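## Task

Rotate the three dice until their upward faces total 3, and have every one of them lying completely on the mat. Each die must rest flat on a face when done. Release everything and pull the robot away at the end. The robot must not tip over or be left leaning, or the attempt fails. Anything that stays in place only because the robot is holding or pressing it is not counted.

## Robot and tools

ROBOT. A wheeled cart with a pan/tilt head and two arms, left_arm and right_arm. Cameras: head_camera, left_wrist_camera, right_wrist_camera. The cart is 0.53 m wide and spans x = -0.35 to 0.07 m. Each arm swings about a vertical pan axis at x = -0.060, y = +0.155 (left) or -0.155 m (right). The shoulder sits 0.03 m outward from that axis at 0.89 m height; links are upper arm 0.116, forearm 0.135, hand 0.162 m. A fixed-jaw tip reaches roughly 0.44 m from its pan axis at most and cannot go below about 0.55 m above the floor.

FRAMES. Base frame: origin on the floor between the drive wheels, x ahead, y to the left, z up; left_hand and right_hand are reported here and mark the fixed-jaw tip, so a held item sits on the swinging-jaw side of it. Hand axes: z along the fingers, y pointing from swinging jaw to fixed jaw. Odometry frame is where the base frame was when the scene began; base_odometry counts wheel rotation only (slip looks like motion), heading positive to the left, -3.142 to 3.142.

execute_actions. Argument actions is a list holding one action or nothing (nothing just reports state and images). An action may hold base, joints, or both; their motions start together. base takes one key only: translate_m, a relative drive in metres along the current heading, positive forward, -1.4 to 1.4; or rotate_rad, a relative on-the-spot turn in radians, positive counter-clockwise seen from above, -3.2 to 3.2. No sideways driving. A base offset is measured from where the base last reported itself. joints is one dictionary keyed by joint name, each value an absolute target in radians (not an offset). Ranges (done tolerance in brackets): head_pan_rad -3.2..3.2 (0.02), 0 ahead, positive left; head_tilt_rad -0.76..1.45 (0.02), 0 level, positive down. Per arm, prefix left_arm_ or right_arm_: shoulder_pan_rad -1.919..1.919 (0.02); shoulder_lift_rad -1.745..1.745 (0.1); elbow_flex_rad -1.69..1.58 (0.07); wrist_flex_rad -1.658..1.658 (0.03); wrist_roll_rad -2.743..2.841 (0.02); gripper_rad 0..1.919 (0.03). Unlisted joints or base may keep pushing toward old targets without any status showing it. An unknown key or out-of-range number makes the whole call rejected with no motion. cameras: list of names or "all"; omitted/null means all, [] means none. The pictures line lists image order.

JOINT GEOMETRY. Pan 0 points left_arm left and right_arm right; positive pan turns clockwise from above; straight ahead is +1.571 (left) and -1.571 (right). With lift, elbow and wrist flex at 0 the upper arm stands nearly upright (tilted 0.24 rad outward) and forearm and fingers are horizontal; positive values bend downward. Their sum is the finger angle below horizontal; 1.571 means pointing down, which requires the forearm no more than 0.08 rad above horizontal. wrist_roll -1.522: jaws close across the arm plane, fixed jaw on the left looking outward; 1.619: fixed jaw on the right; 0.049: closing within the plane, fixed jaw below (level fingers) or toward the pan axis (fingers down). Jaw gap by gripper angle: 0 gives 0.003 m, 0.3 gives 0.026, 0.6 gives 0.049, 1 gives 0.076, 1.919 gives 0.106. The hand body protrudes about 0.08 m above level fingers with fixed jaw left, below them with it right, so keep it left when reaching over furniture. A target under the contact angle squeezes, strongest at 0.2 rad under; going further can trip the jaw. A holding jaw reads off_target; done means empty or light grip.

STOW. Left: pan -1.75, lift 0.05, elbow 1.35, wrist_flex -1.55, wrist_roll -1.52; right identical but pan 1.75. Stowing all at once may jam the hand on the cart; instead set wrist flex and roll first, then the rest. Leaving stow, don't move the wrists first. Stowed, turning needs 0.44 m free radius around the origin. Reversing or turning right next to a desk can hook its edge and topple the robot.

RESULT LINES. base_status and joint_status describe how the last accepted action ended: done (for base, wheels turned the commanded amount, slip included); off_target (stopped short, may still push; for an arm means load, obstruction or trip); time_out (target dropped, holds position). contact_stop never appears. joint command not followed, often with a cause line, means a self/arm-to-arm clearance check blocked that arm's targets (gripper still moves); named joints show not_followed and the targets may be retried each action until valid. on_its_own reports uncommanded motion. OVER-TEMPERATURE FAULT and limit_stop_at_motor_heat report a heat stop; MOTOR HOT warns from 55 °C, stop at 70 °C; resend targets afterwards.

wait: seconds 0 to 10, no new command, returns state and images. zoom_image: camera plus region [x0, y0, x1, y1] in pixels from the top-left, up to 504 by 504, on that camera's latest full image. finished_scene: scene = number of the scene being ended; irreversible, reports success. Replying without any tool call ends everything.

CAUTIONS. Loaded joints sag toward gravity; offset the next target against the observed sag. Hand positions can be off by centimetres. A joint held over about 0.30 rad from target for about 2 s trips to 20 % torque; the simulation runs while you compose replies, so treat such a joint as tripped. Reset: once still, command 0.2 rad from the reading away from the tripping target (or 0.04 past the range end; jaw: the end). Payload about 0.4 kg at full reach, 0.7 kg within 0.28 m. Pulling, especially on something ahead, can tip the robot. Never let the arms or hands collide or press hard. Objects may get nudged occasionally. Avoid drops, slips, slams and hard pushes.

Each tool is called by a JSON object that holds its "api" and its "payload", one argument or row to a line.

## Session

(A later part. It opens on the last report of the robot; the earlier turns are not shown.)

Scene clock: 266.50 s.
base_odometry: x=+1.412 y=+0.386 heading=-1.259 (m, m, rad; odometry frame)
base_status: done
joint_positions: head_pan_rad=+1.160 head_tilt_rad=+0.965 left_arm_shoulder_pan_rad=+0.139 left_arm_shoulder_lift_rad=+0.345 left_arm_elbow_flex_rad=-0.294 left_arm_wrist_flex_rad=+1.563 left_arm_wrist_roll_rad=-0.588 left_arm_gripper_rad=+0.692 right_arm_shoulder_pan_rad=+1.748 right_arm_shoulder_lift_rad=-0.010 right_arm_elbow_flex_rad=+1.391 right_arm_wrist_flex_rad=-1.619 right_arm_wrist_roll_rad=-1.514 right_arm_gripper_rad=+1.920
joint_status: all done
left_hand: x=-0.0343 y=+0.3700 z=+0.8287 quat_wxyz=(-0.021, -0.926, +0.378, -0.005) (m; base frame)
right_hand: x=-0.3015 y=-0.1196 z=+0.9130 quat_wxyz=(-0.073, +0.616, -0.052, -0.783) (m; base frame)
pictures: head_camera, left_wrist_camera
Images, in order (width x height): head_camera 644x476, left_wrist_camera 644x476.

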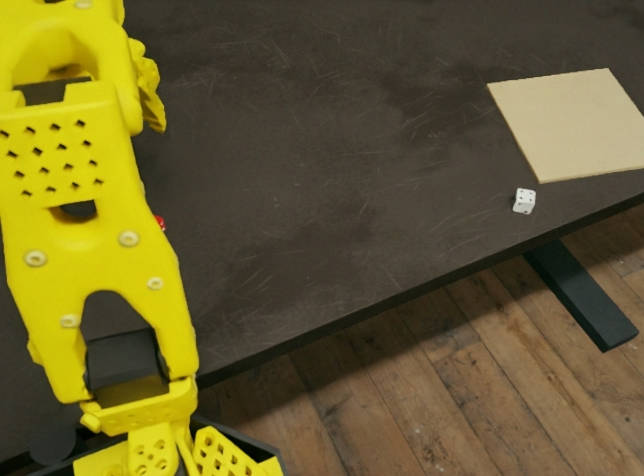

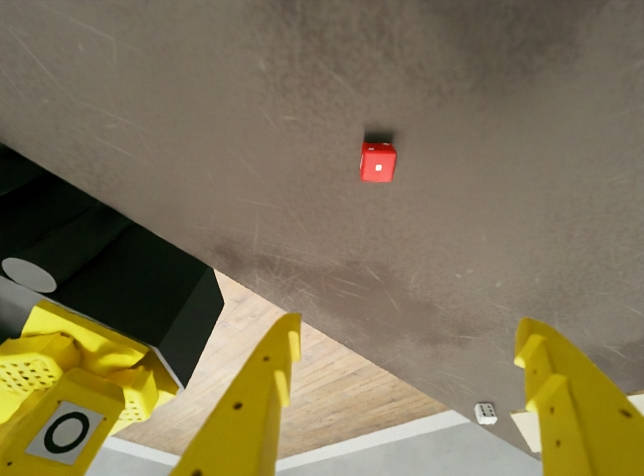

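{"api": "execute_actions", "payload": {
  "actions": [
    {"joints": {"left_arm_shoulder_pan_rad": 0.145, "left_arm_shoulder_lift_rad": 0.64, "left_arm_elbow_flex_rad": -0.23, "left_arm_wrist_flex_rad": 1.14}}
  ],
  "cameras": ["left_wrist_camera"]
}}

Scene clock: 276.60 s.
base_odometry: x=+1.412 y=+0.386 heading=-1.259 (m, m, rad; odometry frame)
base_status: not commanded
joint_positions: head_pan_rad=+1.160 head_tilt_rad=+0.965 left_arm_shoulder_pan_rad=+0.139 left_arm_shoulder_lift_rad=+0.655 left_arm_elbow_flex_rad=-0.228 left_arm_wrist_flex_rad=+1.147 left_arm_wrist_roll_rad=-0.588 left_arm_gripper_rad=+0.692 right_arm_shoulder_pan_rad=+1.748 right_arm_shoulder_lift_rad=-0.010 right_arm_elbow_flex_rad=+1.391 right_arm_wrist_flex_rad=-1.619 right_arm_wrist_roll_rad=-1.514 right_arm_gripper_rad=+1.920
joint_status: all done
left_hand: x=-0.0312 y=+0.3925 z=+0.7547 quat_wxyz=(-0.001, -0.926, +0.378, +0.000) (m; base frame)
right_hand: x=-0.3015 y=-0.1196 z=+0.9130 quat_wxyz=(-0.073, +0.616, -0.052, -0.783) (m; base frame)
pictures: left_wrist_camera
Images, in order (width x height): left_wrist_camera 644x476.

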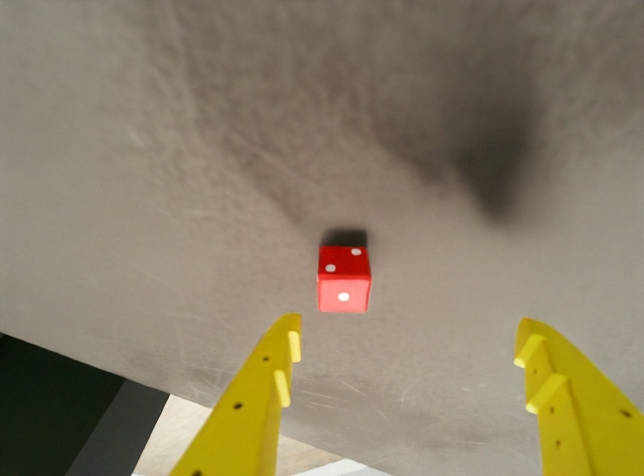

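{"api": "execute_actions", "payload": {
  "actions": [
    {"joints": {"left_arm_shoulder_lift_rad": 0.72, "left_arm_elbow_flex_rad": -0.172, "left_arm_wrist_flex_rad": 1.0}}
  ],
  "cameras": ["left_wrist_camera"]
}}

Scene clock: 285.77 s.
base_odometry: x=+1.412 y=+0.386 heading=-1.259 (m, m, rad; odometry frame)
base_status: not commanded
joint_positions: head_pan_rad=+1.160 head_tilt_rad=+0.965 left_arm_shoulder_pan_rad=+0.139 left_arm_shoulder_lift_rad=+0.736 left_arm_elbow_flex_rad=-0.170 left_arm_wrist_flex_rad=+1.006 left_arm_wrist_roll_rad=-0.588 left_arm_gripper_rad=+0.692 right_arm_shoulder_pan_rad=+1.748 right_arm_shoulder_lift_rad=-0.010 right_arm_elbow_flex_rad=+1.391 right_arm_wrist_flex_rad=-1.619 right_arm_wrist_roll_rad=-1.514 right_arm_gripper_rad=+1.920
joint_status: all done
left_hand: x=-0.0315 y=+0.3900 z=+0.7302 quat_wxyz=(-0.001, -0.926, +0.378, +0.000) (m; base frame)
right_hand: x=-0.3015 y=-0.1196 z=+0.9130 quat_wxyz=(-0.073, +0.616, -0.052, -0.783) (m; base frame)
pictures: left_wrist_camera
Images, in order (width x height): left_wrist_camera 644x476.

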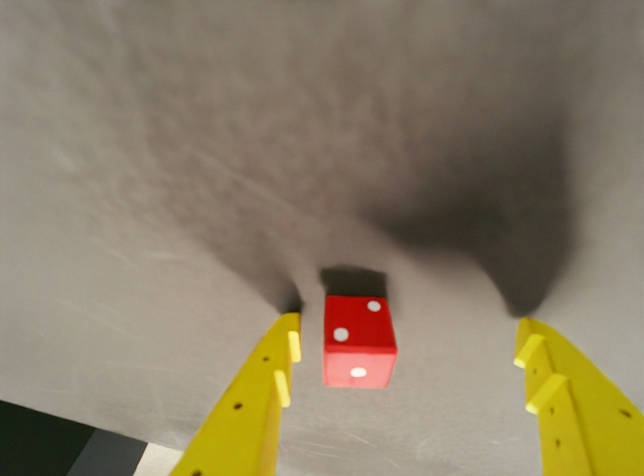

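{"api": "execute_actions", "payload": {
  "actions": [
    {"joints": {"left_arm_gripper_rad": 0.03}}
  ],
  "cameras": ["left_wrist_camera"]
}}

Scene clock: 287.90 s.
base_odometry: x=+1.412 y=+0.386 heading=-1.259 (m, m, rad; odometry frame)
base_status: not commanded
joint_positions: head_pan_rad=+1.160 head_tilt_rad=+0.965 left_arm_shoulder_pan_rad=+0.139 left_arm_shoulder_lift_rad=+0.730 left_arm_elbow_flex_rad=-0.170 left_arm_wrist_flex_rad=+1.001 left_arm_wrist_roll_rad=-0.588 left_arm_gripper_rad=+0.175 right_arm_shoulder_pan_rad=+1.748 right_arm_shoulder_lift_rad=-0.010 right_arm_elbow_flex_rad=+1.391 right_arm_wrist_flex_rad=-1.619 right_arm_wrist_roll_rad=-1.514 right_arm_gripper_rad=+1.920
joint_status: left_arm_gripper_rad off_target (ended at +0.175, target +0.030)
left_hand: x=-0.0313 y=+0.3917 z=+0.7314 quat_wxyz=(+0.005, -0.926, +0.378, +0.001) (m; base frame)
right_hand: x=-0.3015 y=-0.1196 z=+0.9130 quat_wxyz=(-0.073, +0.616, -0.052, -0.783) (m; base frame)
pictures: left_wrist_camera
Images, in order (width x height): left_wrist_camera 644x476.

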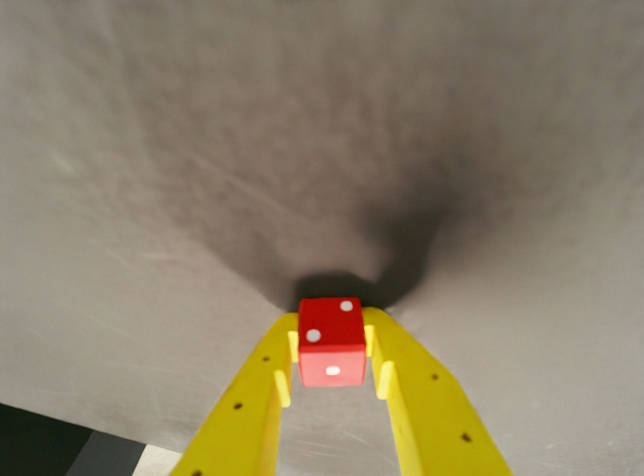

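{"api": "execute_actions", "payload": {
  "actions": [
    {"joints": {"left_arm_shoulder_lift_rad": 0.52, "left_arm_elbow_flex_rad": -0.28, "left_arm_wrist_flex_rad": 1.28}}
  ],
  "cameras": []
}}

{"api": "execute_actions", "payload": {
  "actions": [
    {"base": {"translate_m": 0.53}, "joints": {"head_pan_rad": 1.9, "head_tilt_rad": 1.0}}
  ],
  "cameras": ["head_camera", "left_wrist_camera"]
}}

Scene clock: 309.57 s.
base_odometry: x=+1.412 y=+0.386 heading=-1.259 (m, m, rad; odometry frame)
base_status: not commanded
joint_positions: head_pan_rad=+1.160 head_tilt_rad=+0.965 left_arm_shoulder_pan_rad=+0.139 left_arm_shoulder_lift_rad=+0.569 left_arm_elbow_flex_rad=-0.246 left_arm_wrist_flex_rad=+1.273 left_arm_wrist_roll_rad=-0.588 left_arm_gripper_rad=+0.175 right_arm_shoulder_pan_rad=+1.748 right_arm_shoulder_lift_rad=-0.010 right_arm_elbow_flex_rad=+1.391 right_arm_wrist_flex_rad=-1.619 right_arm_wrist_roll_rad=-1.514 right_arm_gripper_rad=+1.920
joint_status: all done
left_hand: x=-0.0319 y=+0.3872 z=+0.7757 quat_wxyz=(-0.012, -0.926, +0.378, -0.003) (m; base frame)
right_hand: x=-0.3015 y=-0.1196 z=+0.9130 quat_wxyz=(-0.073, +0.616, -0.052, -0.783) (m; base frame)
pictures: none
No camera images: the call's "cameras" was empty. Leave "cameras" out to get every camera's image.

Scene clock: 313.13 s.
base_odometry: x=+1.577 y=-0.118 heading=-1.256 (m, m, rad; odometry frame)
base_status: done
joint_positions: head_pan_rad=+1.890 head_tilt_rad=+0.995 left_arm_shoulder_pan_rad=+0.139 left_arm_shoulder_lift_rad=+0.569 left_arm_elbow_flex_rad=-0.246 left_arm_wrist_flex_rad=+1.273 left_arm_wrist_roll_rad=-0.588 left_arm_gripper_rad=+0.175 right_arm_shoulder_pan_rad=+1.748 right_arm_shoulder_lift_rad=-0.010 right_arm_elbow_flex_rad=+1.391 right_arm_wrist_flex_rad=-1.619 right_arm_wrist_roll_rad=-1.514 right_arm_gripper_rad=+1.920
joint_status: all done
left_hand: x=-0.0319 y=+0.3872 z=+0.7757 quat_wxyz=(-0.012, -0.926, +0.378, -0.003) (m; base frame)
right_hand: x=-0.3015 y=-0.1196 z=+0.9130 quat_wxyz=(-0.073, +0.616, -0.052, -0.783) (m; base frame)
pictures: head_camera, left_wrist_camera
Images, in order (width x height): head_camera 644x476, left_wrist_camera 644x476.

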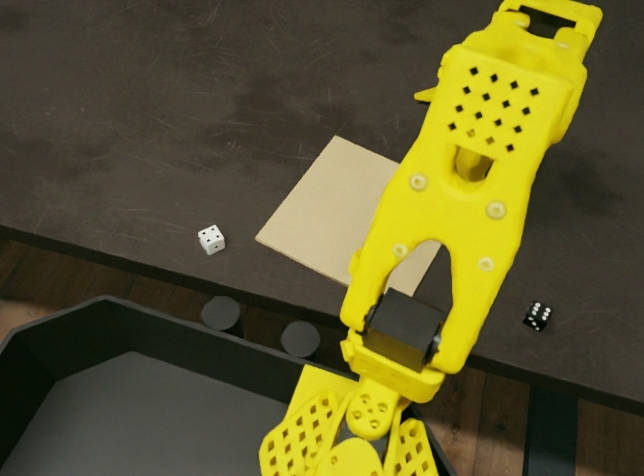

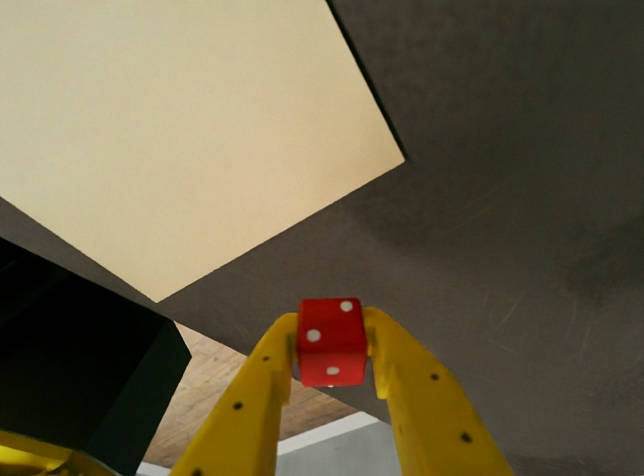

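{"api": "zoom_image", "payload": {
  "camera": "head_camera",
  "region": [160, 190, 260, 290]
}}

{"api": "zoom_image", "payload": {
  "camera": "head_camera",
  "region": [488, 266, 588, 366]
}}

Region (160, 190, 260, 290) of head_camera's 644x476 image, scaled by 5.040.

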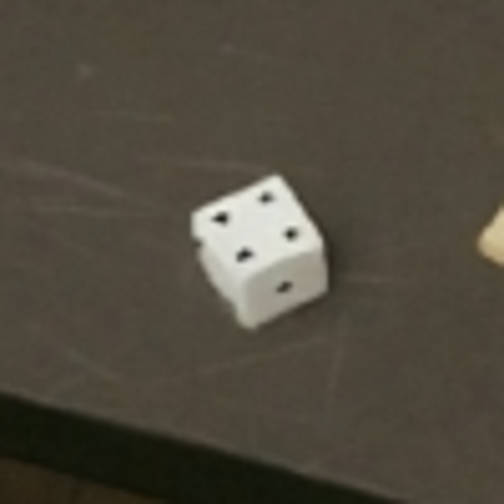

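Region (488, 266, 588, 366) of head_camera's 644x476 image, scaled by 5.040.

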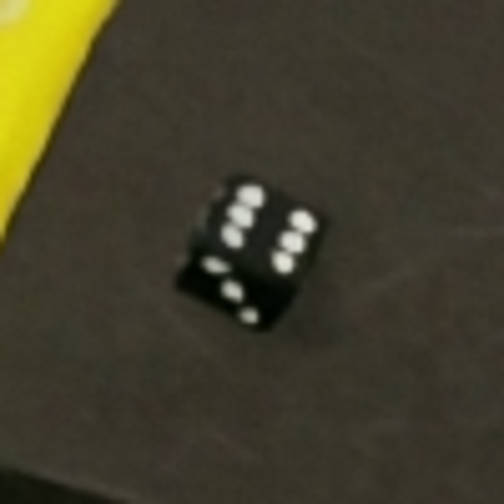

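{"api": "execute_actions", "payload": {
  "actions": [
    {"joints": {"left_arm_shoulder_pan_rad": -0.072, "left_arm_shoulder_lift_rad": 0.49, "left_arm_elbow_flex_rad": 0.08, "left_arm_wrist_flex_rad": 0.97}}
  ],
  "cameras": ["left_wrist_camera"]
}}

Scene clock: 327.43 s.
base_odometry: x=+1.577 y=-0.118 heading=-1.256 (m, m, rad; odometry frame)
base_status: not commanded
joint_positions: head_pan_rad=+1.890 head_tilt_rad=+0.995 left_arm_shoulder_pan_rad=-0.062 left_arm_shoulder_lift_rad=+0.535 left_arm_elbow_flex_rad=+0.080 left_arm_wrist_flex_rad=+0.977 left_arm_wrist_roll_rad=-0.588 left_arm_gripper_rad=+0.175 right_arm_shoulder_pan_rad=+1.748 right_arm_shoulder_lift_rad=-0.010 right_arm_elbow_flex_rad=+1.391 right_arm_wrist_flex_rad=-1.619 right_arm_wrist_roll_rad=-1.514 right_arm_gripper_rad=+1.920
joint_status: all done
left_hand: x=-0.0777 y=+0.3695 z=+0.7426 quat_wxyz=(-0.010, -0.959, +0.283, -0.004) (m; base frame)
right_hand: x=-0.3015 y=-0.1196 z=+0.9130 quat_wxyz=(-0.073, +0.616, -0.052, -0.783) (m; base frame)
pictures: left_wrist_camera
Images, in order (width x height): left_wrist_camera 644x476.

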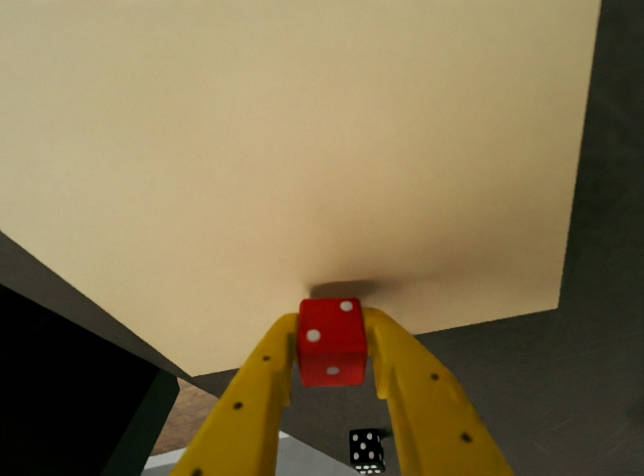

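{"api": "execute_actions", "payload": {
  "actions": [
    {"joints": {"left_arm_shoulder_pan_rad": -0.235}}
  ],
  "cameras": ["head_camera", "left_wrist_camera"]
}}

Scene clock: 331.43 s.
base_odometry: x=+1.577 y=-0.118 heading=-1.256 (m, m, rad; odometry frame)
base_status: not commanded
joint_positions: head_pan_rad=+1.890 head_tilt_rad=+0.995 left_arm_shoulder_pan_rad=-0.226 left_arm_shoulder_lift_rad=+0.535 left_arm_elbow_flex_rad=+0.080 left_arm_wrist_flex_rad=+0.977 left_arm_wrist_roll_rad=-0.588 left_arm_gripper_rad=+0.175 right_arm_shoulder_pan_rad=+1.748 right_arm_shoulder_lift_rad=-0.010 right_arm_elbow_flex_rad=+1.391 right_arm_wrist_flex_rad=-1.619 right_arm_wrist_roll_rad=-1.514 right_arm_gripper_rad=+1.920
joint_status: all done
left_hand: x=-0.1125 y=+0.3637 z=+0.7426 quat_wxyz=(-0.010, -0.979, +0.204, -0.004) (m; base frame)
right_hand: x=-0.3015 y=-0.1196 z=+0.9130 quat_wxyz=(-0.073, +0.616, -0.052, -0.783) (m; base frame)
pictures: head_camera, left_wrist_camera
Images, in order (width x height): head_camera 644x476, left_wrist_camera 644x476.

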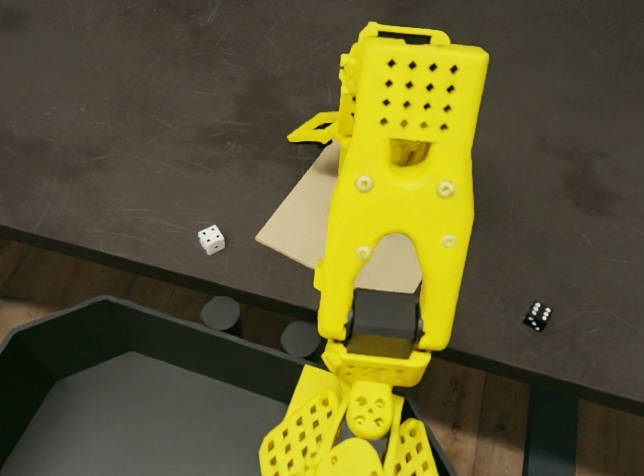

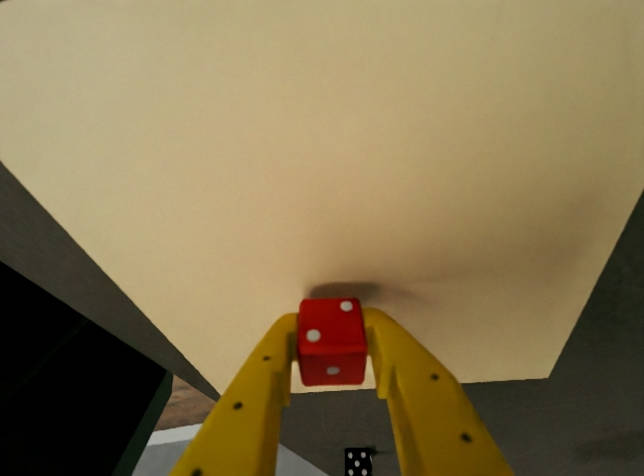

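{"api": "execute_actions", "payload": {
  "actions": [
    {"joints": {"left_arm_shoulder_lift_rad": 0.56, "left_arm_wrist_flex_rad": 0.935}}
  ],
  "cameras": ["left_wrist_camera"]
}}

Scene clock: 335.33 s.
base_odometry: x=+1.577 y=-0.118 heading=-1.256 (m, m, rad; odometry frame)
base_status: not commanded
joint_positions: head_pan_rad=+1.890 head_tilt_rad=+0.995 left_arm_shoulder_pan_rad=-0.226 left_arm_shoulder_lift_rad=+0.572 left_arm_elbow_flex_rad=+0.080 left_arm_wrist_flex_rad=+0.941 left_arm_wrist_roll_rad=-0.588 left_arm_gripper_rad=+0.175 right_arm_shoulder_pan_rad=+1.748 right_arm_shoulder_lift_rad=-0.010 right_arm_elbow_flex_rad=+1.391 right_arm_wrist_flex_rad=-1.619 right_arm_wrist_roll_rad=-1.514 right_arm_gripper_rad=+1.920
joint_status: all done
left_hand: x=-0.1124 y=+0.3637 z=+0.7354 quat_wxyz=(-0.010, -0.979, +0.204, -0.005) (m; base frame)
right_hand: x=-0.3015 y=-0.1196 z=+0.9130 quat_wxyz=(-0.073, +0.616, -0.052, -0.783) (m; base frame)
pictures: left_wrist_camera
Images, in order (width x height): left_wrist_camera 644x476.

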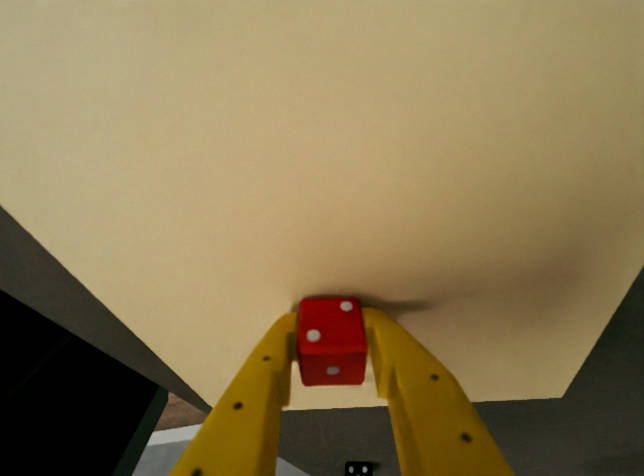

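The die's shadow meets the die now, so it's at or nearly at the mat. Release.

{"api": "execute_actions", "payload": {
  "actions": [
    {"joints": {"left_arm_gripper_rad": 0.6}}
  ],
  "cameras": ["left_wrist_camera"]
}}

Scene clock: 337.87 s.
base_odometry: x=+1.577 y=-0.118 heading=-1.256 (m, m, rad; odometry frame)
base_status: not commanded
joint_positions: head_pan_rad=+1.890 head_tilt_rad=+0.995 left_arm_shoulder_pan_rad=-0.226 left_arm_shoulder_lift_rad=+0.572 left_arm_elbow_flex_rad=+0.080 left_arm_wrist_flex_rad=+0.941 left_arm_wrist_roll_rad=-0.588 left_arm_gripper_rad=+0.591 right_arm_shoulder_pan_rad=+1.748 right_arm_shoulder_lift_rad=-0.010 right_arm_elbow_flex_rad=+1.391 right_arm_wrist_flex_rad=-1.619 right_arm_wrist_roll_rad=-1.514 right_arm_gripper_rad=+1.920
joint_status: all done
left_hand: x=-0.1124 y=+0.3637 z=+0.7354 quat_wxyz=(-0.010, -0.979, +0.204, -0.005) (m; base frame)
right_hand: x=-0.3015 y=-0.1196 z=+0.9130 quat_wxyz=(-0.073, +0.616, -0.052, -0.783) (m; base frame)
pictures: left_wrist_camera
Images, in order (width x height): left_wrist_camera 644x476.

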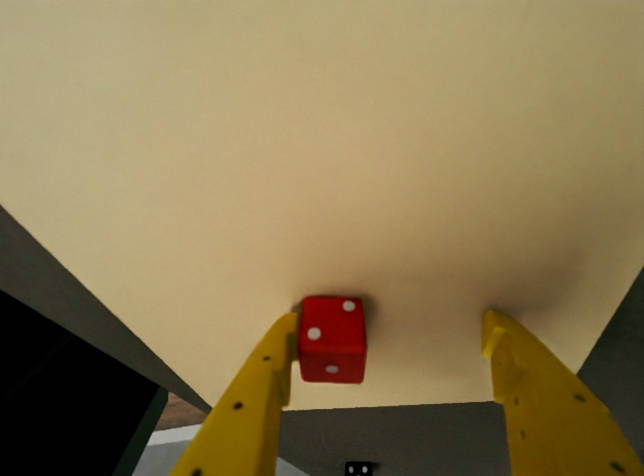

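{"api": "execute_actions", "payload": {
  "actions": [
    {"joints": {"left_arm_shoulder_lift_rad": 0.29, "left_arm_elbow_flex_rad": -0.05, "left_arm_wrist_flex_rad": 1.27}}
  ],
  "cameras": []
}}

{"api": "execute_actions", "payload": {
  "actions": [
    {"joints": {"left_arm_shoulder_pan_rad": -0.825, "left_arm_shoulder_lift_rad": 0.5, "left_arm_elbow_flex_rad": -0.39, "left_arm_wrist_flex_rad": 1.42, "left_arm_wrist_roll_rad": 1.645, "left_arm_gripper_rad": 0.7}}
  ],
  "cameras": ["head_camera", "left_wrist_camera"]
}}

Scene clock: 371.47 s.
base_odometry: x=+1.577 y=-0.118 heading=-1.256 (m, m, rad; odometry frame)
base_status: not commanded
joint_positions: head_pan_rad=+1.890 head_tilt_rad=+0.995 left_arm_shoulder_pan_rad=-0.226 left_arm_shoulder_lift_rad=+0.334 left_arm_elbow_flex_rad=-0.016 left_arm_wrist_flex_rad=+1.263 left_arm_wrist_roll_rad=-0.588 left_arm_gripper_rad=+0.592 right_arm_shoulder_pan_rad=+1.748 right_arm_shoulder_lift_rad=-0.010 right_arm_elbow_flex_rad=+1.391 right_arm_wrist_flex_rad=-1.619 right_arm_wrist_roll_rad=-1.514 right_arm_gripper_rad=+1.920
joint_status: all done
left_hand: x=-0.1125 y=+0.3639 z=+0.7935 quat_wxyz=(-0.005, -0.979, +0.204, -0.002) (m; base frame)
right_hand: x=-0.3015 y=-0.1196 z=+0.9130 quat_wxyz=(-0.073, +0.616, -0.052, -0.783) (m; base frame)
pictures: none
No camera images: the call's "cameras" was empty. Leave "cameras" out to get every camera's image.

Scene clock: 373.93 s.
base_odometry: x=+1.577 y=-0.118 heading=-1.256 (m, m, rad; odometry frame)
base_status: not commanded
joint_positions: head_pan_rad=+1.890 head_tilt_rad=+0.995 left_arm_shoulder_pan_rad=-0.817 left_arm_shoulder_lift_rad=+0.513 left_arm_elbow_flex_rad=-0.355 left_arm_wrist_flex_rad=+1.412 left_arm_wrist_roll_rad=+1.638 left_arm_gripper_rad=+0.692 right_arm_shoulder_pan_rad=+1.748 right_arm_shoulder_lift_rad=-0.010 right_arm_elbow_flex_rad=+1.391 right_arm_wrist_flex_rad=-1.619 right_arm_wrist_roll_rad=-1.514 right_arm_gripper_rad=+1.920
joint_status: all done
left_hand: x=-0.2327 y=+0.3283 z=+0.8017 quat_wxyz=(+0.000, -0.360, -0.933, +0.000) (m; base frame)
right_hand: x=-0.3015 y=-0.1196 z=+0.9130 quat_wxyz=(-0.073, +0.616, -0.052, -0.783) (m; base frame)
pictures: head_camera, left_wrist_camera
Images, in order (width x height): head_camera 644x476, left_wrist_camera 644x476.

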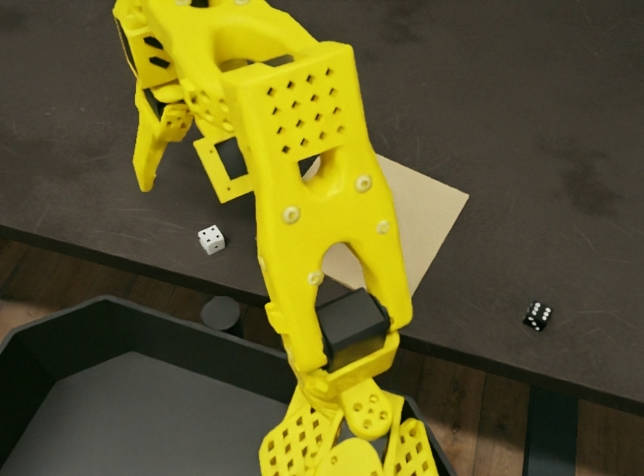

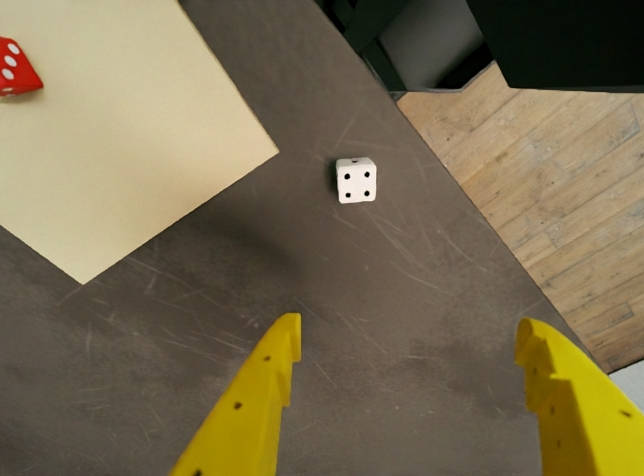

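{"api": "execute_actions", "payload": {
  "actions": [
    {"joints": {"left_arm_shoulder_pan_rad": -0.843, "left_arm_shoulder_lift_rad": 0.548, "left_arm_elbow_flex_rad": -0.043, "left_arm_wrist_flex_rad": 1.05}}
  ],
  "cameras": ["left_wrist_camera"]
}}

Scene clock: 382.97 s.
base_odometry: x=+1.577 y=-0.118 heading=-1.256 (m, m, rad; odometry frame)
base_status: not commanded
joint_positions: head_pan_rad=+1.890 head_tilt_rad=+0.995 left_arm_shoulder_pan_rad=-0.832 left_arm_shoulder_lift_rad=+0.561 left_arm_elbow_flex_rad=-0.042 left_arm_wrist_flex_rad=+1.056 left_arm_wrist_roll_rad=+1.638 left_arm_gripper_rad=+0.692 right_arm_shoulder_pan_rad=+1.748 right_arm_shoulder_lift_rad=-0.010 right_arm_elbow_flex_rad=+1.391 right_arm_wrist_flex_rad=-1.619 right_arm_wrist_roll_rad=-1.514 right_arm_gripper_rad=+1.920
joint_status: all done
left_hand: x=-0.2271 y=+0.3182 z=+0.7515 quat_wxyz=(-0.002, -0.352, -0.936, +0.001) (m; base frame)
right_hand: x=-0.3015 y=-0.1196 z=+0.9130 quat_wxyz=(-0.073, +0.616, -0.052, -0.783) (m; base frame)
pictures: left_wrist_camera
Images, in order (width x height): left_wrist_camera 644x476.

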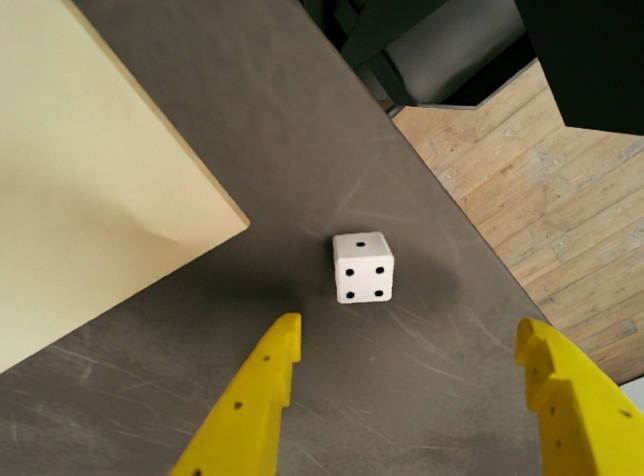

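{"api": "execute_actions", "payload": {
  "actions": [
    {"joints": {"left_arm_shoulder_lift_rad": 0.62, "left_arm_elbow_flex_rad": 0.015, "left_arm_wrist_flex_rad": 0.915}}
  ],
  "cameras": ["left_wrist_camera"]
}}

Scene clock: 387.03 s.
base_odometry: x=+1.577 y=-0.118 heading=-1.256 (m, m, rad; odometry frame)
base_status: not commanded
joint_positions: head_pan_rad=+1.890 head_tilt_rad=+0.995 left_arm_shoulder_pan_rad=-0.832 left_arm_shoulder_lift_rad=+0.633 left_arm_elbow_flex_rad=+0.017 left_arm_wrist_flex_rad=+0.921 left_arm_wrist_roll_rad=+1.638 left_arm_gripper_rad=+0.692 right_arm_shoulder_pan_rad=+1.748 right_arm_shoulder_lift_rad=-0.010 right_arm_elbow_flex_rad=+1.391 right_arm_wrist_flex_rad=-1.619 right_arm_wrist_roll_rad=-1.514 right_arm_gripper_rad=+1.920
joint_status: all done
left_hand: x=-0.2248 y=+0.3160 z=+0.7301 quat_wxyz=(-0.001, -0.352, -0.936, +0.000) (m; base frame)
right_hand: x=-0.3015 y=-0.1196 z=+0.9130 quat_wxyz=(-0.073, +0.616, -0.052, -0.783) (m; base frame)
pictures: left_wrist_camera
Images, in order (width x height): left_wrist_camera 644x476.

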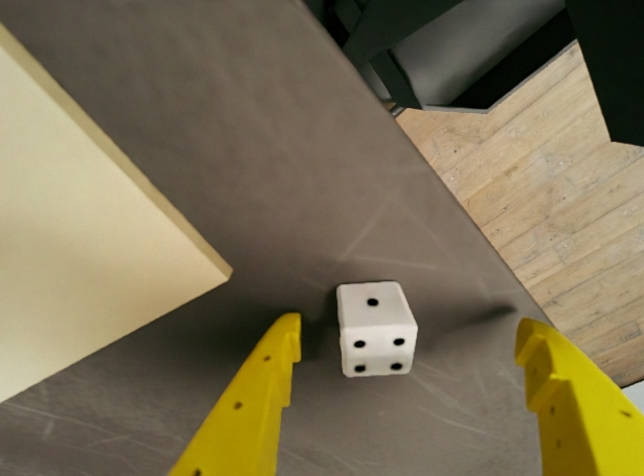

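{"api": "execute_actions", "payload": {
  "actions": [
    {"joints": {"left_arm_gripper_rad": 0.03}}
  ],
  "cameras": ["left_wrist_camera"]
}}

Scene clock: 390.13 s.
base_odometry: x=+1.577 y=-0.118 heading=-1.256 (m, m, rad; odometry frame)
base_status: not commanded
joint_positions: head_pan_rad=+1.890 head_tilt_rad=+0.995 left_arm_shoulder_pan_rad=-0.840 left_arm_shoulder_lift_rad=+0.633 left_arm_elbow_flex_rad=+0.017 left_arm_wrist_flex_rad=+0.921 left_arm_wrist_roll_rad=+1.638 left_arm_gripper_rad=+0.175 right_arm_shoulder_pan_rad=+1.748 right_arm_shoulder_lift_rad=-0.010 right_arm_elbow_flex_rad=+1.391 right_arm_wrist_flex_rad=-1.619 right_arm_wrist_roll_rad=-1.514 right_arm_gripper_rad=+1.920
joint_status: left_arm_gripper_rad off_target (ended at +0.175, target +0.030)
left_hand: x=-0.2260 y=+0.3147 z=+0.7301 quat_wxyz=(-0.001, -0.349, -0.937, +0.000) (m; base frame)
right_hand: x=-0.3015 y=-0.1196 z=+0.9130 quat_wxyz=(-0.073, +0.616, -0.052, -0.783) (m; base frame)
pictures: left_wrist_camera
Images, in order (width x height): left_wrist_camera 644x476.

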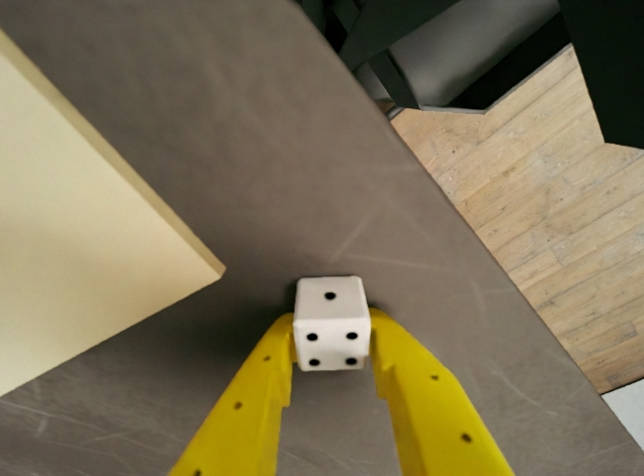

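{"api": "execute_actions", "payload": {
  "actions": [
    {"joints": {"left_arm_shoulder_lift_rad": 0.27, "left_arm_elbow_flex_rad": -0.08, "left_arm_wrist_flex_rad": 1.3}}
  ],
  "cameras": []
}}

{"api": "execute_actions", "payload": {
  "actions": [
    {"base": {"translate_m": -0.29}, "joints": {"left_arm_shoulder_pan_rad": 0.63, "left_arm_wrist_roll_rad": -1.52, "left_arm_wrist_flex_rad": -1.1, "head_pan_rad": 1.1, "head_tilt_rad": 0.9}}
  ],
  "cameras": ["head_camera"]
}}

{"api": "execute_actions", "payload": {
  "actions": [
    {"joints": {"left_arm_shoulder_lift_rad": 0.93, "left_arm_elbow_flex_rad": 0.29, "left_arm_wrist_flex_rad": -1.1}}
  ],
  "cameras": ["head_camera", "left_wrist_camera"]
}}

Scene clock: 398.37 s.
base_odometry: x=+1.577 y=-0.118 heading=-1.256 (m, m, rad; odometry frame)
base_status: not commanded
joint_positions: head_pan_rad=+1.890 head_tilt_rad=+0.995 left_arm_shoulder_pan_rad=-0.840 left_arm_shoulder_lift_rad=+0.312 left_arm_elbow_flex_rad=-0.048 left_arm_wrist_flex_rad=+1.293 left_arm_wrist_roll_rad=+1.638 left_arm_gripper_rad=+0.175 right_arm_shoulder_pan_rad=+1.748 right_arm_shoulder_lift_rad=-0.010 right_arm_elbow_flex_rad=+1.391 right_arm_wrist_flex_rad=-1.619 right_arm_wrist_roll_rad=-1.514 right_arm_gripper_rad=+1.920
joint_status: all done
left_hand: x=-0.2228 y=+0.3118 z=+0.8018 quat_wxyz=(+0.007, -0.349, -0.937, -0.003) (m; base frame)
right_hand: x=-0.3015 y=-0.1196 z=+0.9130 quat_wxyz=(-0.073, +0.616, -0.052, -0.783) (m; base frame)
pictures: none
No camera images: the call's "cameras" was empty. Leave "cameras" out to get every camera's image.

Scene clock: 401.57 s.
base_odometry: x=+1.486 y=+0.157 heading=-1.255 (m, m, rad; odometry frame)
base_status: done
joint_positions: head_pan_rad=+1.110 head_tilt_rad=+0.915 left_arm_shoulder_pan_rad=+0.622 left_arm_shoulder_lift_rad=+0.312 left_arm_elbow_flex_rad=-0.048 left_arm_wrist_flex_rad=-1.088 left_arm_wrist_roll_rad=-1.511 left_arm_gripper_rad=+0.175 right_arm_shoulder_pan_rad=+1.748 right_arm_shoulder_lift_rad=-0.010 right_arm_elbow_flex_rad=+1.391 right_arm_wrist_flex_rad=-1.619 right_arm_wrist_roll_rad=-1.514 right_arm_gripper_rad=+1.920
joint_status: all done
left_hand: x=+0.1275 y=+0.4297 z=+1.0799 quat_wxyz=(+0.831, -0.168, +0.324, +0.421) (m; base frame)
right_hand: x=-0.3015 y=-0.1196 z=+0.9130 quat_wxyz=(-0.073, +0.616, -0.052, -0.783) (m; base frame)
pictures: head_camera
Images, in order (width x height): head_camera 644x476.

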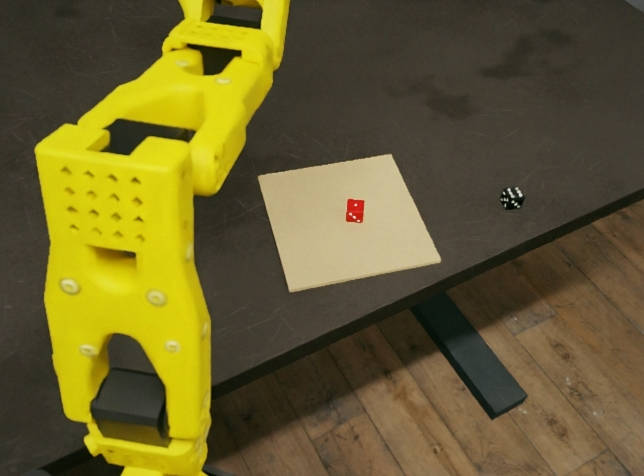

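Scene clock: 402.73 s.
base_odometry: x=+1.486 y=+0.157 heading=-1.255 (m, m, rad; odometry frame)
base_status: not commanded
joint_positions: head_pan_rad=+1.110 head_tilt_rad=+0.915 left_arm_shoulder_pan_rad=+0.622 left_arm_shoulder_lift_rad=+0.944 left_arm_elbow_flex_rad=+0.292 left_arm_wrist_flex_rad=-1.088 left_arm_wrist_roll_rad=-1.511 left_arm_gripper_rad=+0.175 right_arm_shoulder_pan_rad=+1.748 right_arm_shoulder_lift_rad=-0.010 right_arm_elbow_flex_rad=+1.391 right_arm_wrist_flex_rad=-1.619 right_arm_wrist_roll_rad=-1.514 right_arm_gripper_rad=+1.920
joint_status: all done
left_hand: x=+0.1353 y=+0.4406 z=+0.7875 quat_wxyz=(+0.582, -0.350, +0.672, +0.295) (m; base frame)
right_hand: x=-0.3015 y=-0.1196 z=+0.9130 quat_wxyz=(-0.073, +0.616, -0.052, -0.783) (m; base frame)
pictures: head_camera, left_wrist_camera
Images, in order (width x height): head_camera 644x476, left_wrist_camera 644x476.

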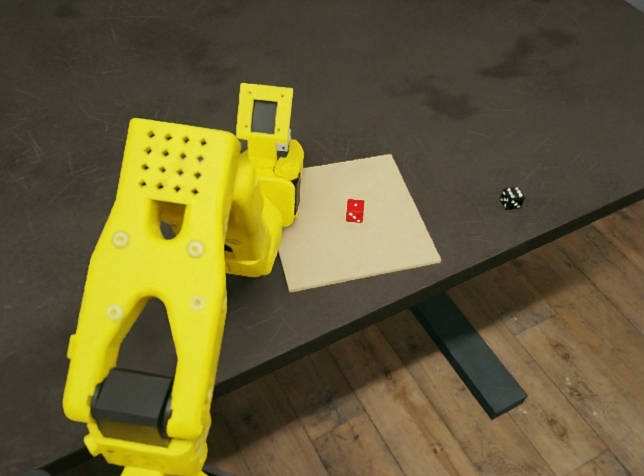

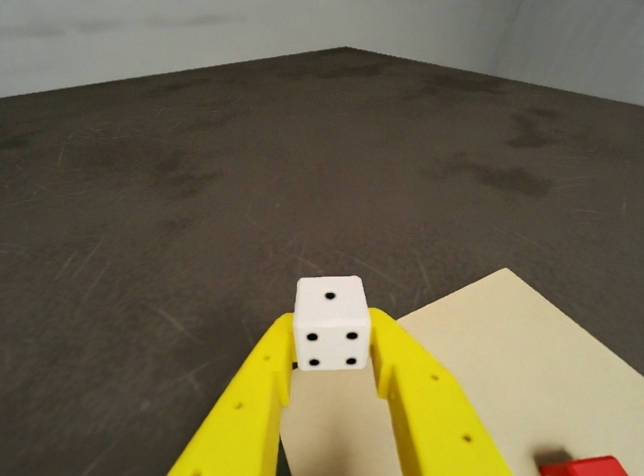

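{"api": "execute_actions", "payload": {
  "actions": [
    {"joints": {"left_arm_shoulder_pan_rad": 0.648, "left_arm_shoulder_lift_rad": 1.21, "left_arm_elbow_flex_rad": 0.15, "left_arm_wrist_flex_rad": -1.265}}
  ],
  "cameras": ["head_camera", "left_wrist_camera"]
}}

Scene clock: 423.83 s.
base_odometry: x=+1.486 y=+0.157 heading=-1.255 (m, m, rad; odometry frame)
base_status: not commanded
joint_positions: head_pan_rad=+1.110 head_tilt_rad=+0.915 left_arm_shoulder_pan_rad=+0.638 left_arm_shoulder_lift_rad=+1.224 left_arm_elbow_flex_rad=+0.175 left_arm_wrist_flex_rad=-1.249 left_arm_wrist_roll_rad=-1.511 left_arm_gripper_rad=+0.175 right_arm_shoulder_pan_rad=+1.748 right_arm_shoulder_lift_rad=-0.010 right_arm_elbow_flex_rad=+1.391 right_arm_wrist_flex_rad=-1.619 right_arm_wrist_roll_rad=-1.514 right_arm_gripper_rad=+1.920
joint_status: all done
left_hand: x=+0.1318 y=+0.4269 z=+0.7496 quat_wxyz=(+0.584, -0.345, +0.675, +0.290) (m; base frame)
right_hand: x=-0.3015 y=-0.1196 z=+0.9130 quat_wxyz=(-0.073, +0.616, -0.052, -0.783) (m; base frame)
pictures: head_camera, left_wrist_camera
Images, in order (width x height): head_camera 644x476, left_wrist_camera 644x476.

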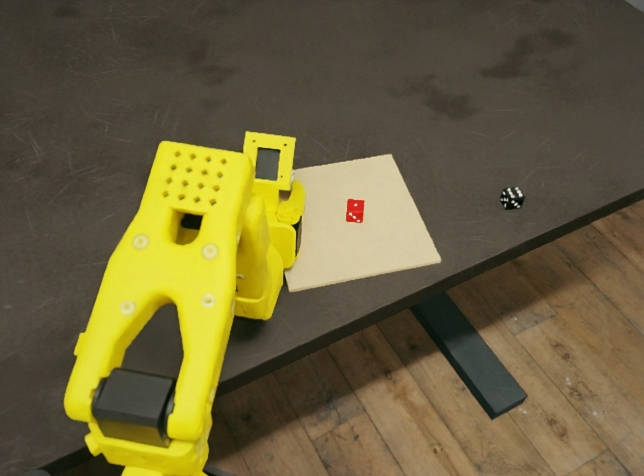

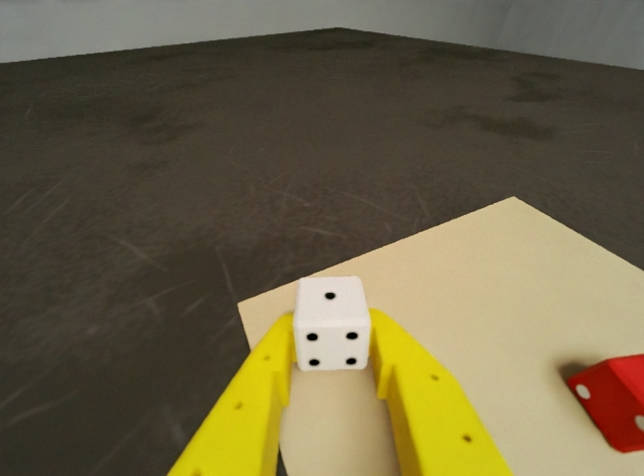

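{"api": "execute_actions", "payload": {
  "actions": [
    {"joints": {"left_arm_shoulder_pan_rad": 0.695}}
  ],
  "cameras": ["left_wrist_camera"]
}}

Scene clock: 429.63 s.
base_odometry: x=+1.486 y=+0.157 heading=-1.255 (m, m, rad; odometry frame)
base_status: not commanded
joint_positions: head_pan_rad=+1.110 head_tilt_rad=+0.915 left_arm_shoulder_pan_rad=+0.687 left_arm_shoulder_lift_rad=+1.224 left_arm_elbow_flex_rad=+0.175 left_arm_wrist_flex_rad=-1.249 left_arm_wrist_roll_rad=-1.511 left_arm_gripper_rad=+0.175 right_arm_shoulder_pan_rad=+1.748 right_arm_shoulder_lift_rad=-0.010 right_arm_elbow_flex_rad=+1.391 right_arm_wrist_flex_rad=-1.619 right_arm_wrist_roll_rad=-1.514 right_arm_gripper_rad=+1.920
joint_status: all done
left_hand: x=+0.1449 y=+0.4171 z=+0.7496 quat_wxyz=(+0.591, -0.328, +0.683, +0.276) (m; base frame)
right_hand: x=-0.3015 y=-0.1196 z=+0.9130 quat_wxyz=(-0.073, +0.616, -0.052, -0.783) (m; base frame)
pictures: left_wrist_camera
Images, in order (width x height): left_wrist_camera 644x476.

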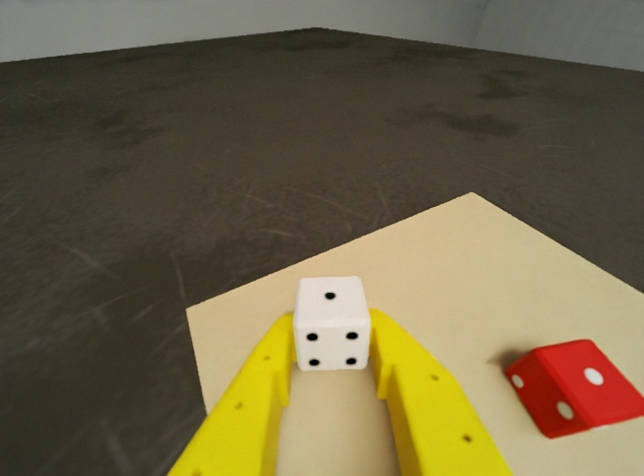

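{"api": "execute_actions", "payload": {
  "actions": [
    {"joints": {"left_arm_shoulder_lift_rad": 1.24}}
  ],
  "cameras": ["left_wrist_camera"]
}}

Scene clock: 432.50 s.
base_odometry: x=+1.486 y=+0.157 heading=-1.255 (m, m, rad; odometry frame)
base_status: not commanded
joint_positions: head_pan_rad=+1.110 head_tilt_rad=+0.915 left_arm_shoulder_pan_rad=+0.687 left_arm_shoulder_lift_rad=+1.247 left_arm_elbow_flex_rad=+0.171 left_arm_wrist_flex_rad=-1.252 left_arm_wrist_roll_rad=-1.511 left_arm_gripper_rad=+0.175 right_arm_shoulder_pan_rad=+1.748 right_arm_shoulder_lift_rad=-0.010 right_arm_elbow_flex_rad=+1.391 right_arm_wrist_flex_rad=-1.619 right_arm_wrist_roll_rad=-1.514 right_arm_gripper_rad=+1.920
joint_status: all done
left_hand: x=+0.1433 y=+0.4151 z=+0.7441 quat_wxyz=(+0.586, -0.330, +0.688, +0.273) (m; base frame)
right_hand: x=-0.3015 y=-0.1196 z=+0.9130 quat_wxyz=(-0.073, +0.616, -0.052, -0.783) (m; base frame)
pictures: left_wrist_camera
Images, in order (width x height): left_wrist_camera 644x476.

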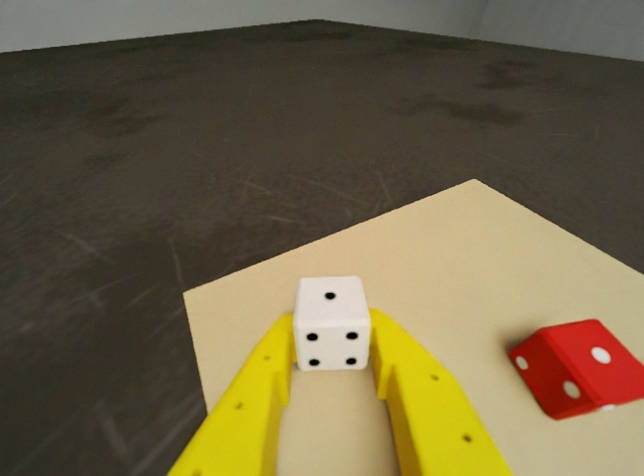

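{"api": "execute_actions", "payload": {
  "actions": [
    {"joints": {"left_arm_gripper_rad": 0.36}}
  ],
  "cameras": ["head_camera", "left_wrist_camera"]
}}

Scene clock: 439.20 s.
base_odometry: x=+1.486 y=+0.157 heading=-1.255 (m, m, rad; odometry frame)
base_status: not commanded
joint_positions: head_pan_rad=+1.110 head_tilt_rad=+0.915 left_arm_shoulder_pan_rad=+0.687 left_arm_shoulder_lift_rad=+1.247 left_arm_elbow_flex_rad=+0.169 left_arm_wrist_flex_rad=-1.252 left_arm_wrist_roll_rad=-1.511 left_arm_gripper_rad=+0.351 right_arm_shoulder_pan_rad=+1.748 right_arm_shoulder_lift_rad=-0.010 right_arm_elbow_flex_rad=+1.391 right_arm_wrist_flex_rad=-1.619 right_arm_wrist_roll_rad=-1.514 right_arm_gripper_rad=+1.920
joint_status: all done
left_hand: x=+0.1434 y=+0.4153 z=+0.7443 quat_wxyz=(+0.586, -0.330, +0.688, +0.274) (m; base frame)
right_hand: x=-0.3015 y=-0.1196 z=+0.9130 quat_wxyz=(-0.073, +0.616, -0.052, -0.783) (m; base frame)
pictures: head_camera, left_wrist_camera
Images, in order (width x height): head_camera 644x476, left_wrist_camera 644x476.

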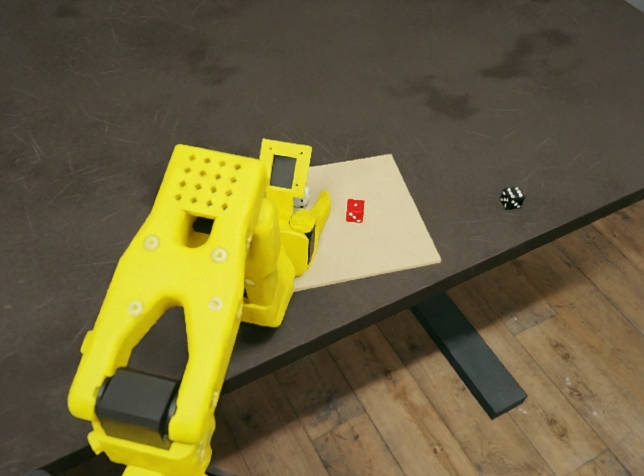

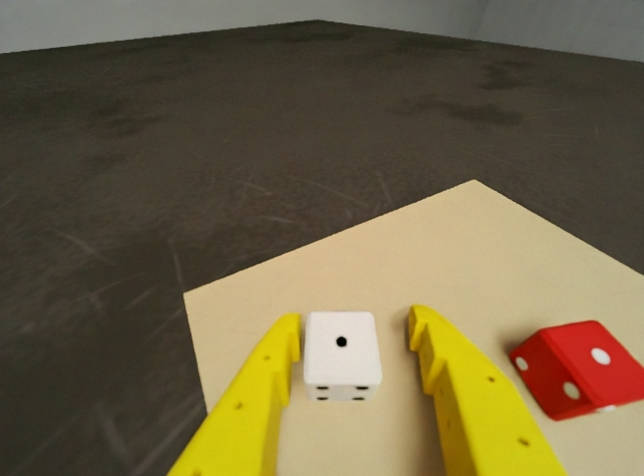

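{"api": "execute_actions", "payload": {
  "actions": [
    {"joints": {"left_arm_shoulder_pan_rad": 0.672, "left_arm_shoulder_lift_rad": 0.9}}
  ],
  "cameras": ["head_camera"]
}}

Scene clock: 449.90 s.
base_odometry: x=+1.486 y=+0.157 heading=-1.255 (m, m, rad; odometry frame)
base_status: not commanded
joint_positions: head_pan_rad=+1.110 head_tilt_rad=+0.915 left_arm_shoulder_pan_rad=+0.682 left_arm_shoulder_lift_rad=+0.951 left_arm_elbow_flex_rad=+0.169 left_arm_wrist_flex_rad=-1.252 left_arm_wrist_roll_rad=-1.511 left_arm_gripper_rad=+0.352 right_arm_shoulder_pan_rad=+1.748 right_arm_shoulder_lift_rad=-0.010 right_arm_elbow_flex_rad=+1.391 right_arm_wrist_flex_rad=-1.619 right_arm_wrist_roll_rad=-1.514 right_arm_gripper_rad=+1.920
joint_status: all done
left_hand: x=+0.1615 y=+0.4400 z=+0.8383 quat_wxyz=(+0.681, -0.286, +0.593, +0.320) (m; base frame)
right_hand: x=-0.3015 y=-0.1196 z=+0.9130 quat_wxyz=(-0.073, +0.616, -0.052, -0.783) (m; base frame)
pictures: head_camera
Images, in order (width x height): head_camera 644x476.

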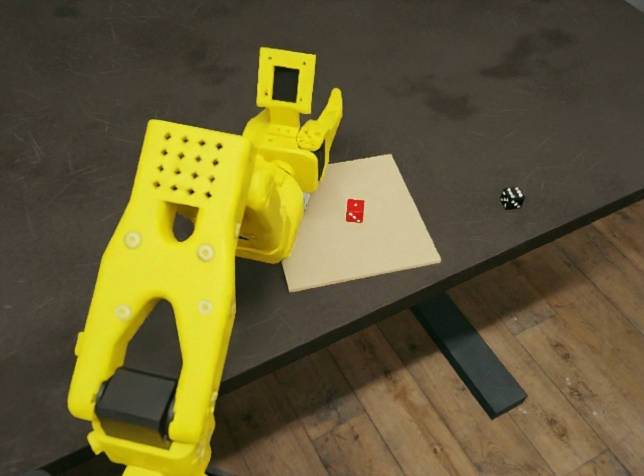

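{"api": "execute_actions", "payload": {
  "actions": [
    {"base": {"translate_m": 0.37}, "joints": {"left_arm_shoulder_pan_rad": 0.125, "left_arm_shoulder_lift_rad": -0.18, "left_arm_elbow_flex_rad": 0.545, "left_arm_wrist_flex_rad": 1.17, "left_arm_wrist_roll_rad": -1.48, "left_arm_gripper_rad": 0.7, "head_pan_rad": 1.9, "head_tilt_rad": 1.0}}
  ],
  "cameras": ["head_camera", "left_wrist_camera"]
}}

Scene clock: 460.37 s.
base_odometry: x=+1.601 y=-0.195 heading=-1.255 (m, m, rad; odometry frame)
base_status: done
joint_positions: head_pan_rad=+1.890 head_tilt_rad=+0.995 left_arm_shoulder_pan_rad=+0.133 left_arm_shoulder_lift_rad=-0.149 left_arm_elbow_flex_rad=+0.548 left_arm_wrist_flex_rad=+1.162 left_arm_wrist_roll_rad=-1.488 left_arm_gripper_rad=+0.692 right_arm_shoulder_pan_rad=+1.748 right_arm_shoulder_lift_rad=-0.010 right_arm_elbow_flex_rad=+1.391 right_arm_wrist_flex_rad=-1.619 right_arm_wrist_roll_rad=-1.514 right_arm_gripper_rad=+1.920
joint_status: all done
left_hand: x=-0.0453 y=+0.3232 z=+0.8013 quat_wxyz=(+0.004, -0.671, +0.741, +0.003) (m; base frame)
right_hand: x=-0.3015 y=-0.1196 z=+0.9130 quat_wxyz=(-0.073, +0.616, -0.052, -0.783) (m; base frame)
pictures: head_camera, left_wrist_camera
Images, in order (width x height): head_camera 644x476, left_wrist_camera 644x476.

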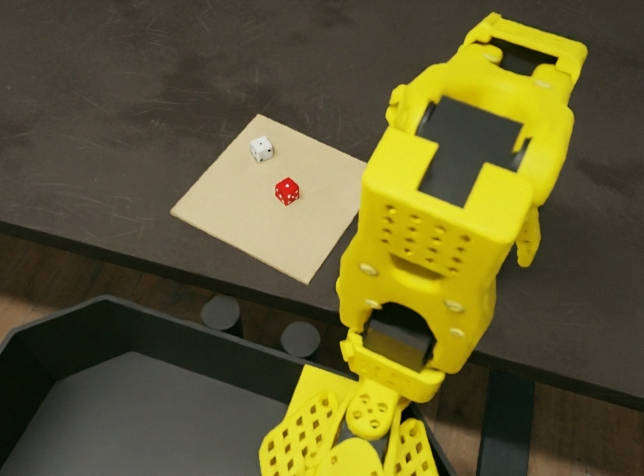

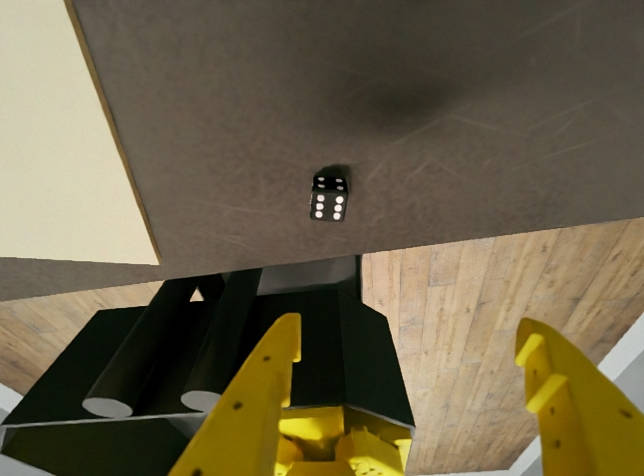

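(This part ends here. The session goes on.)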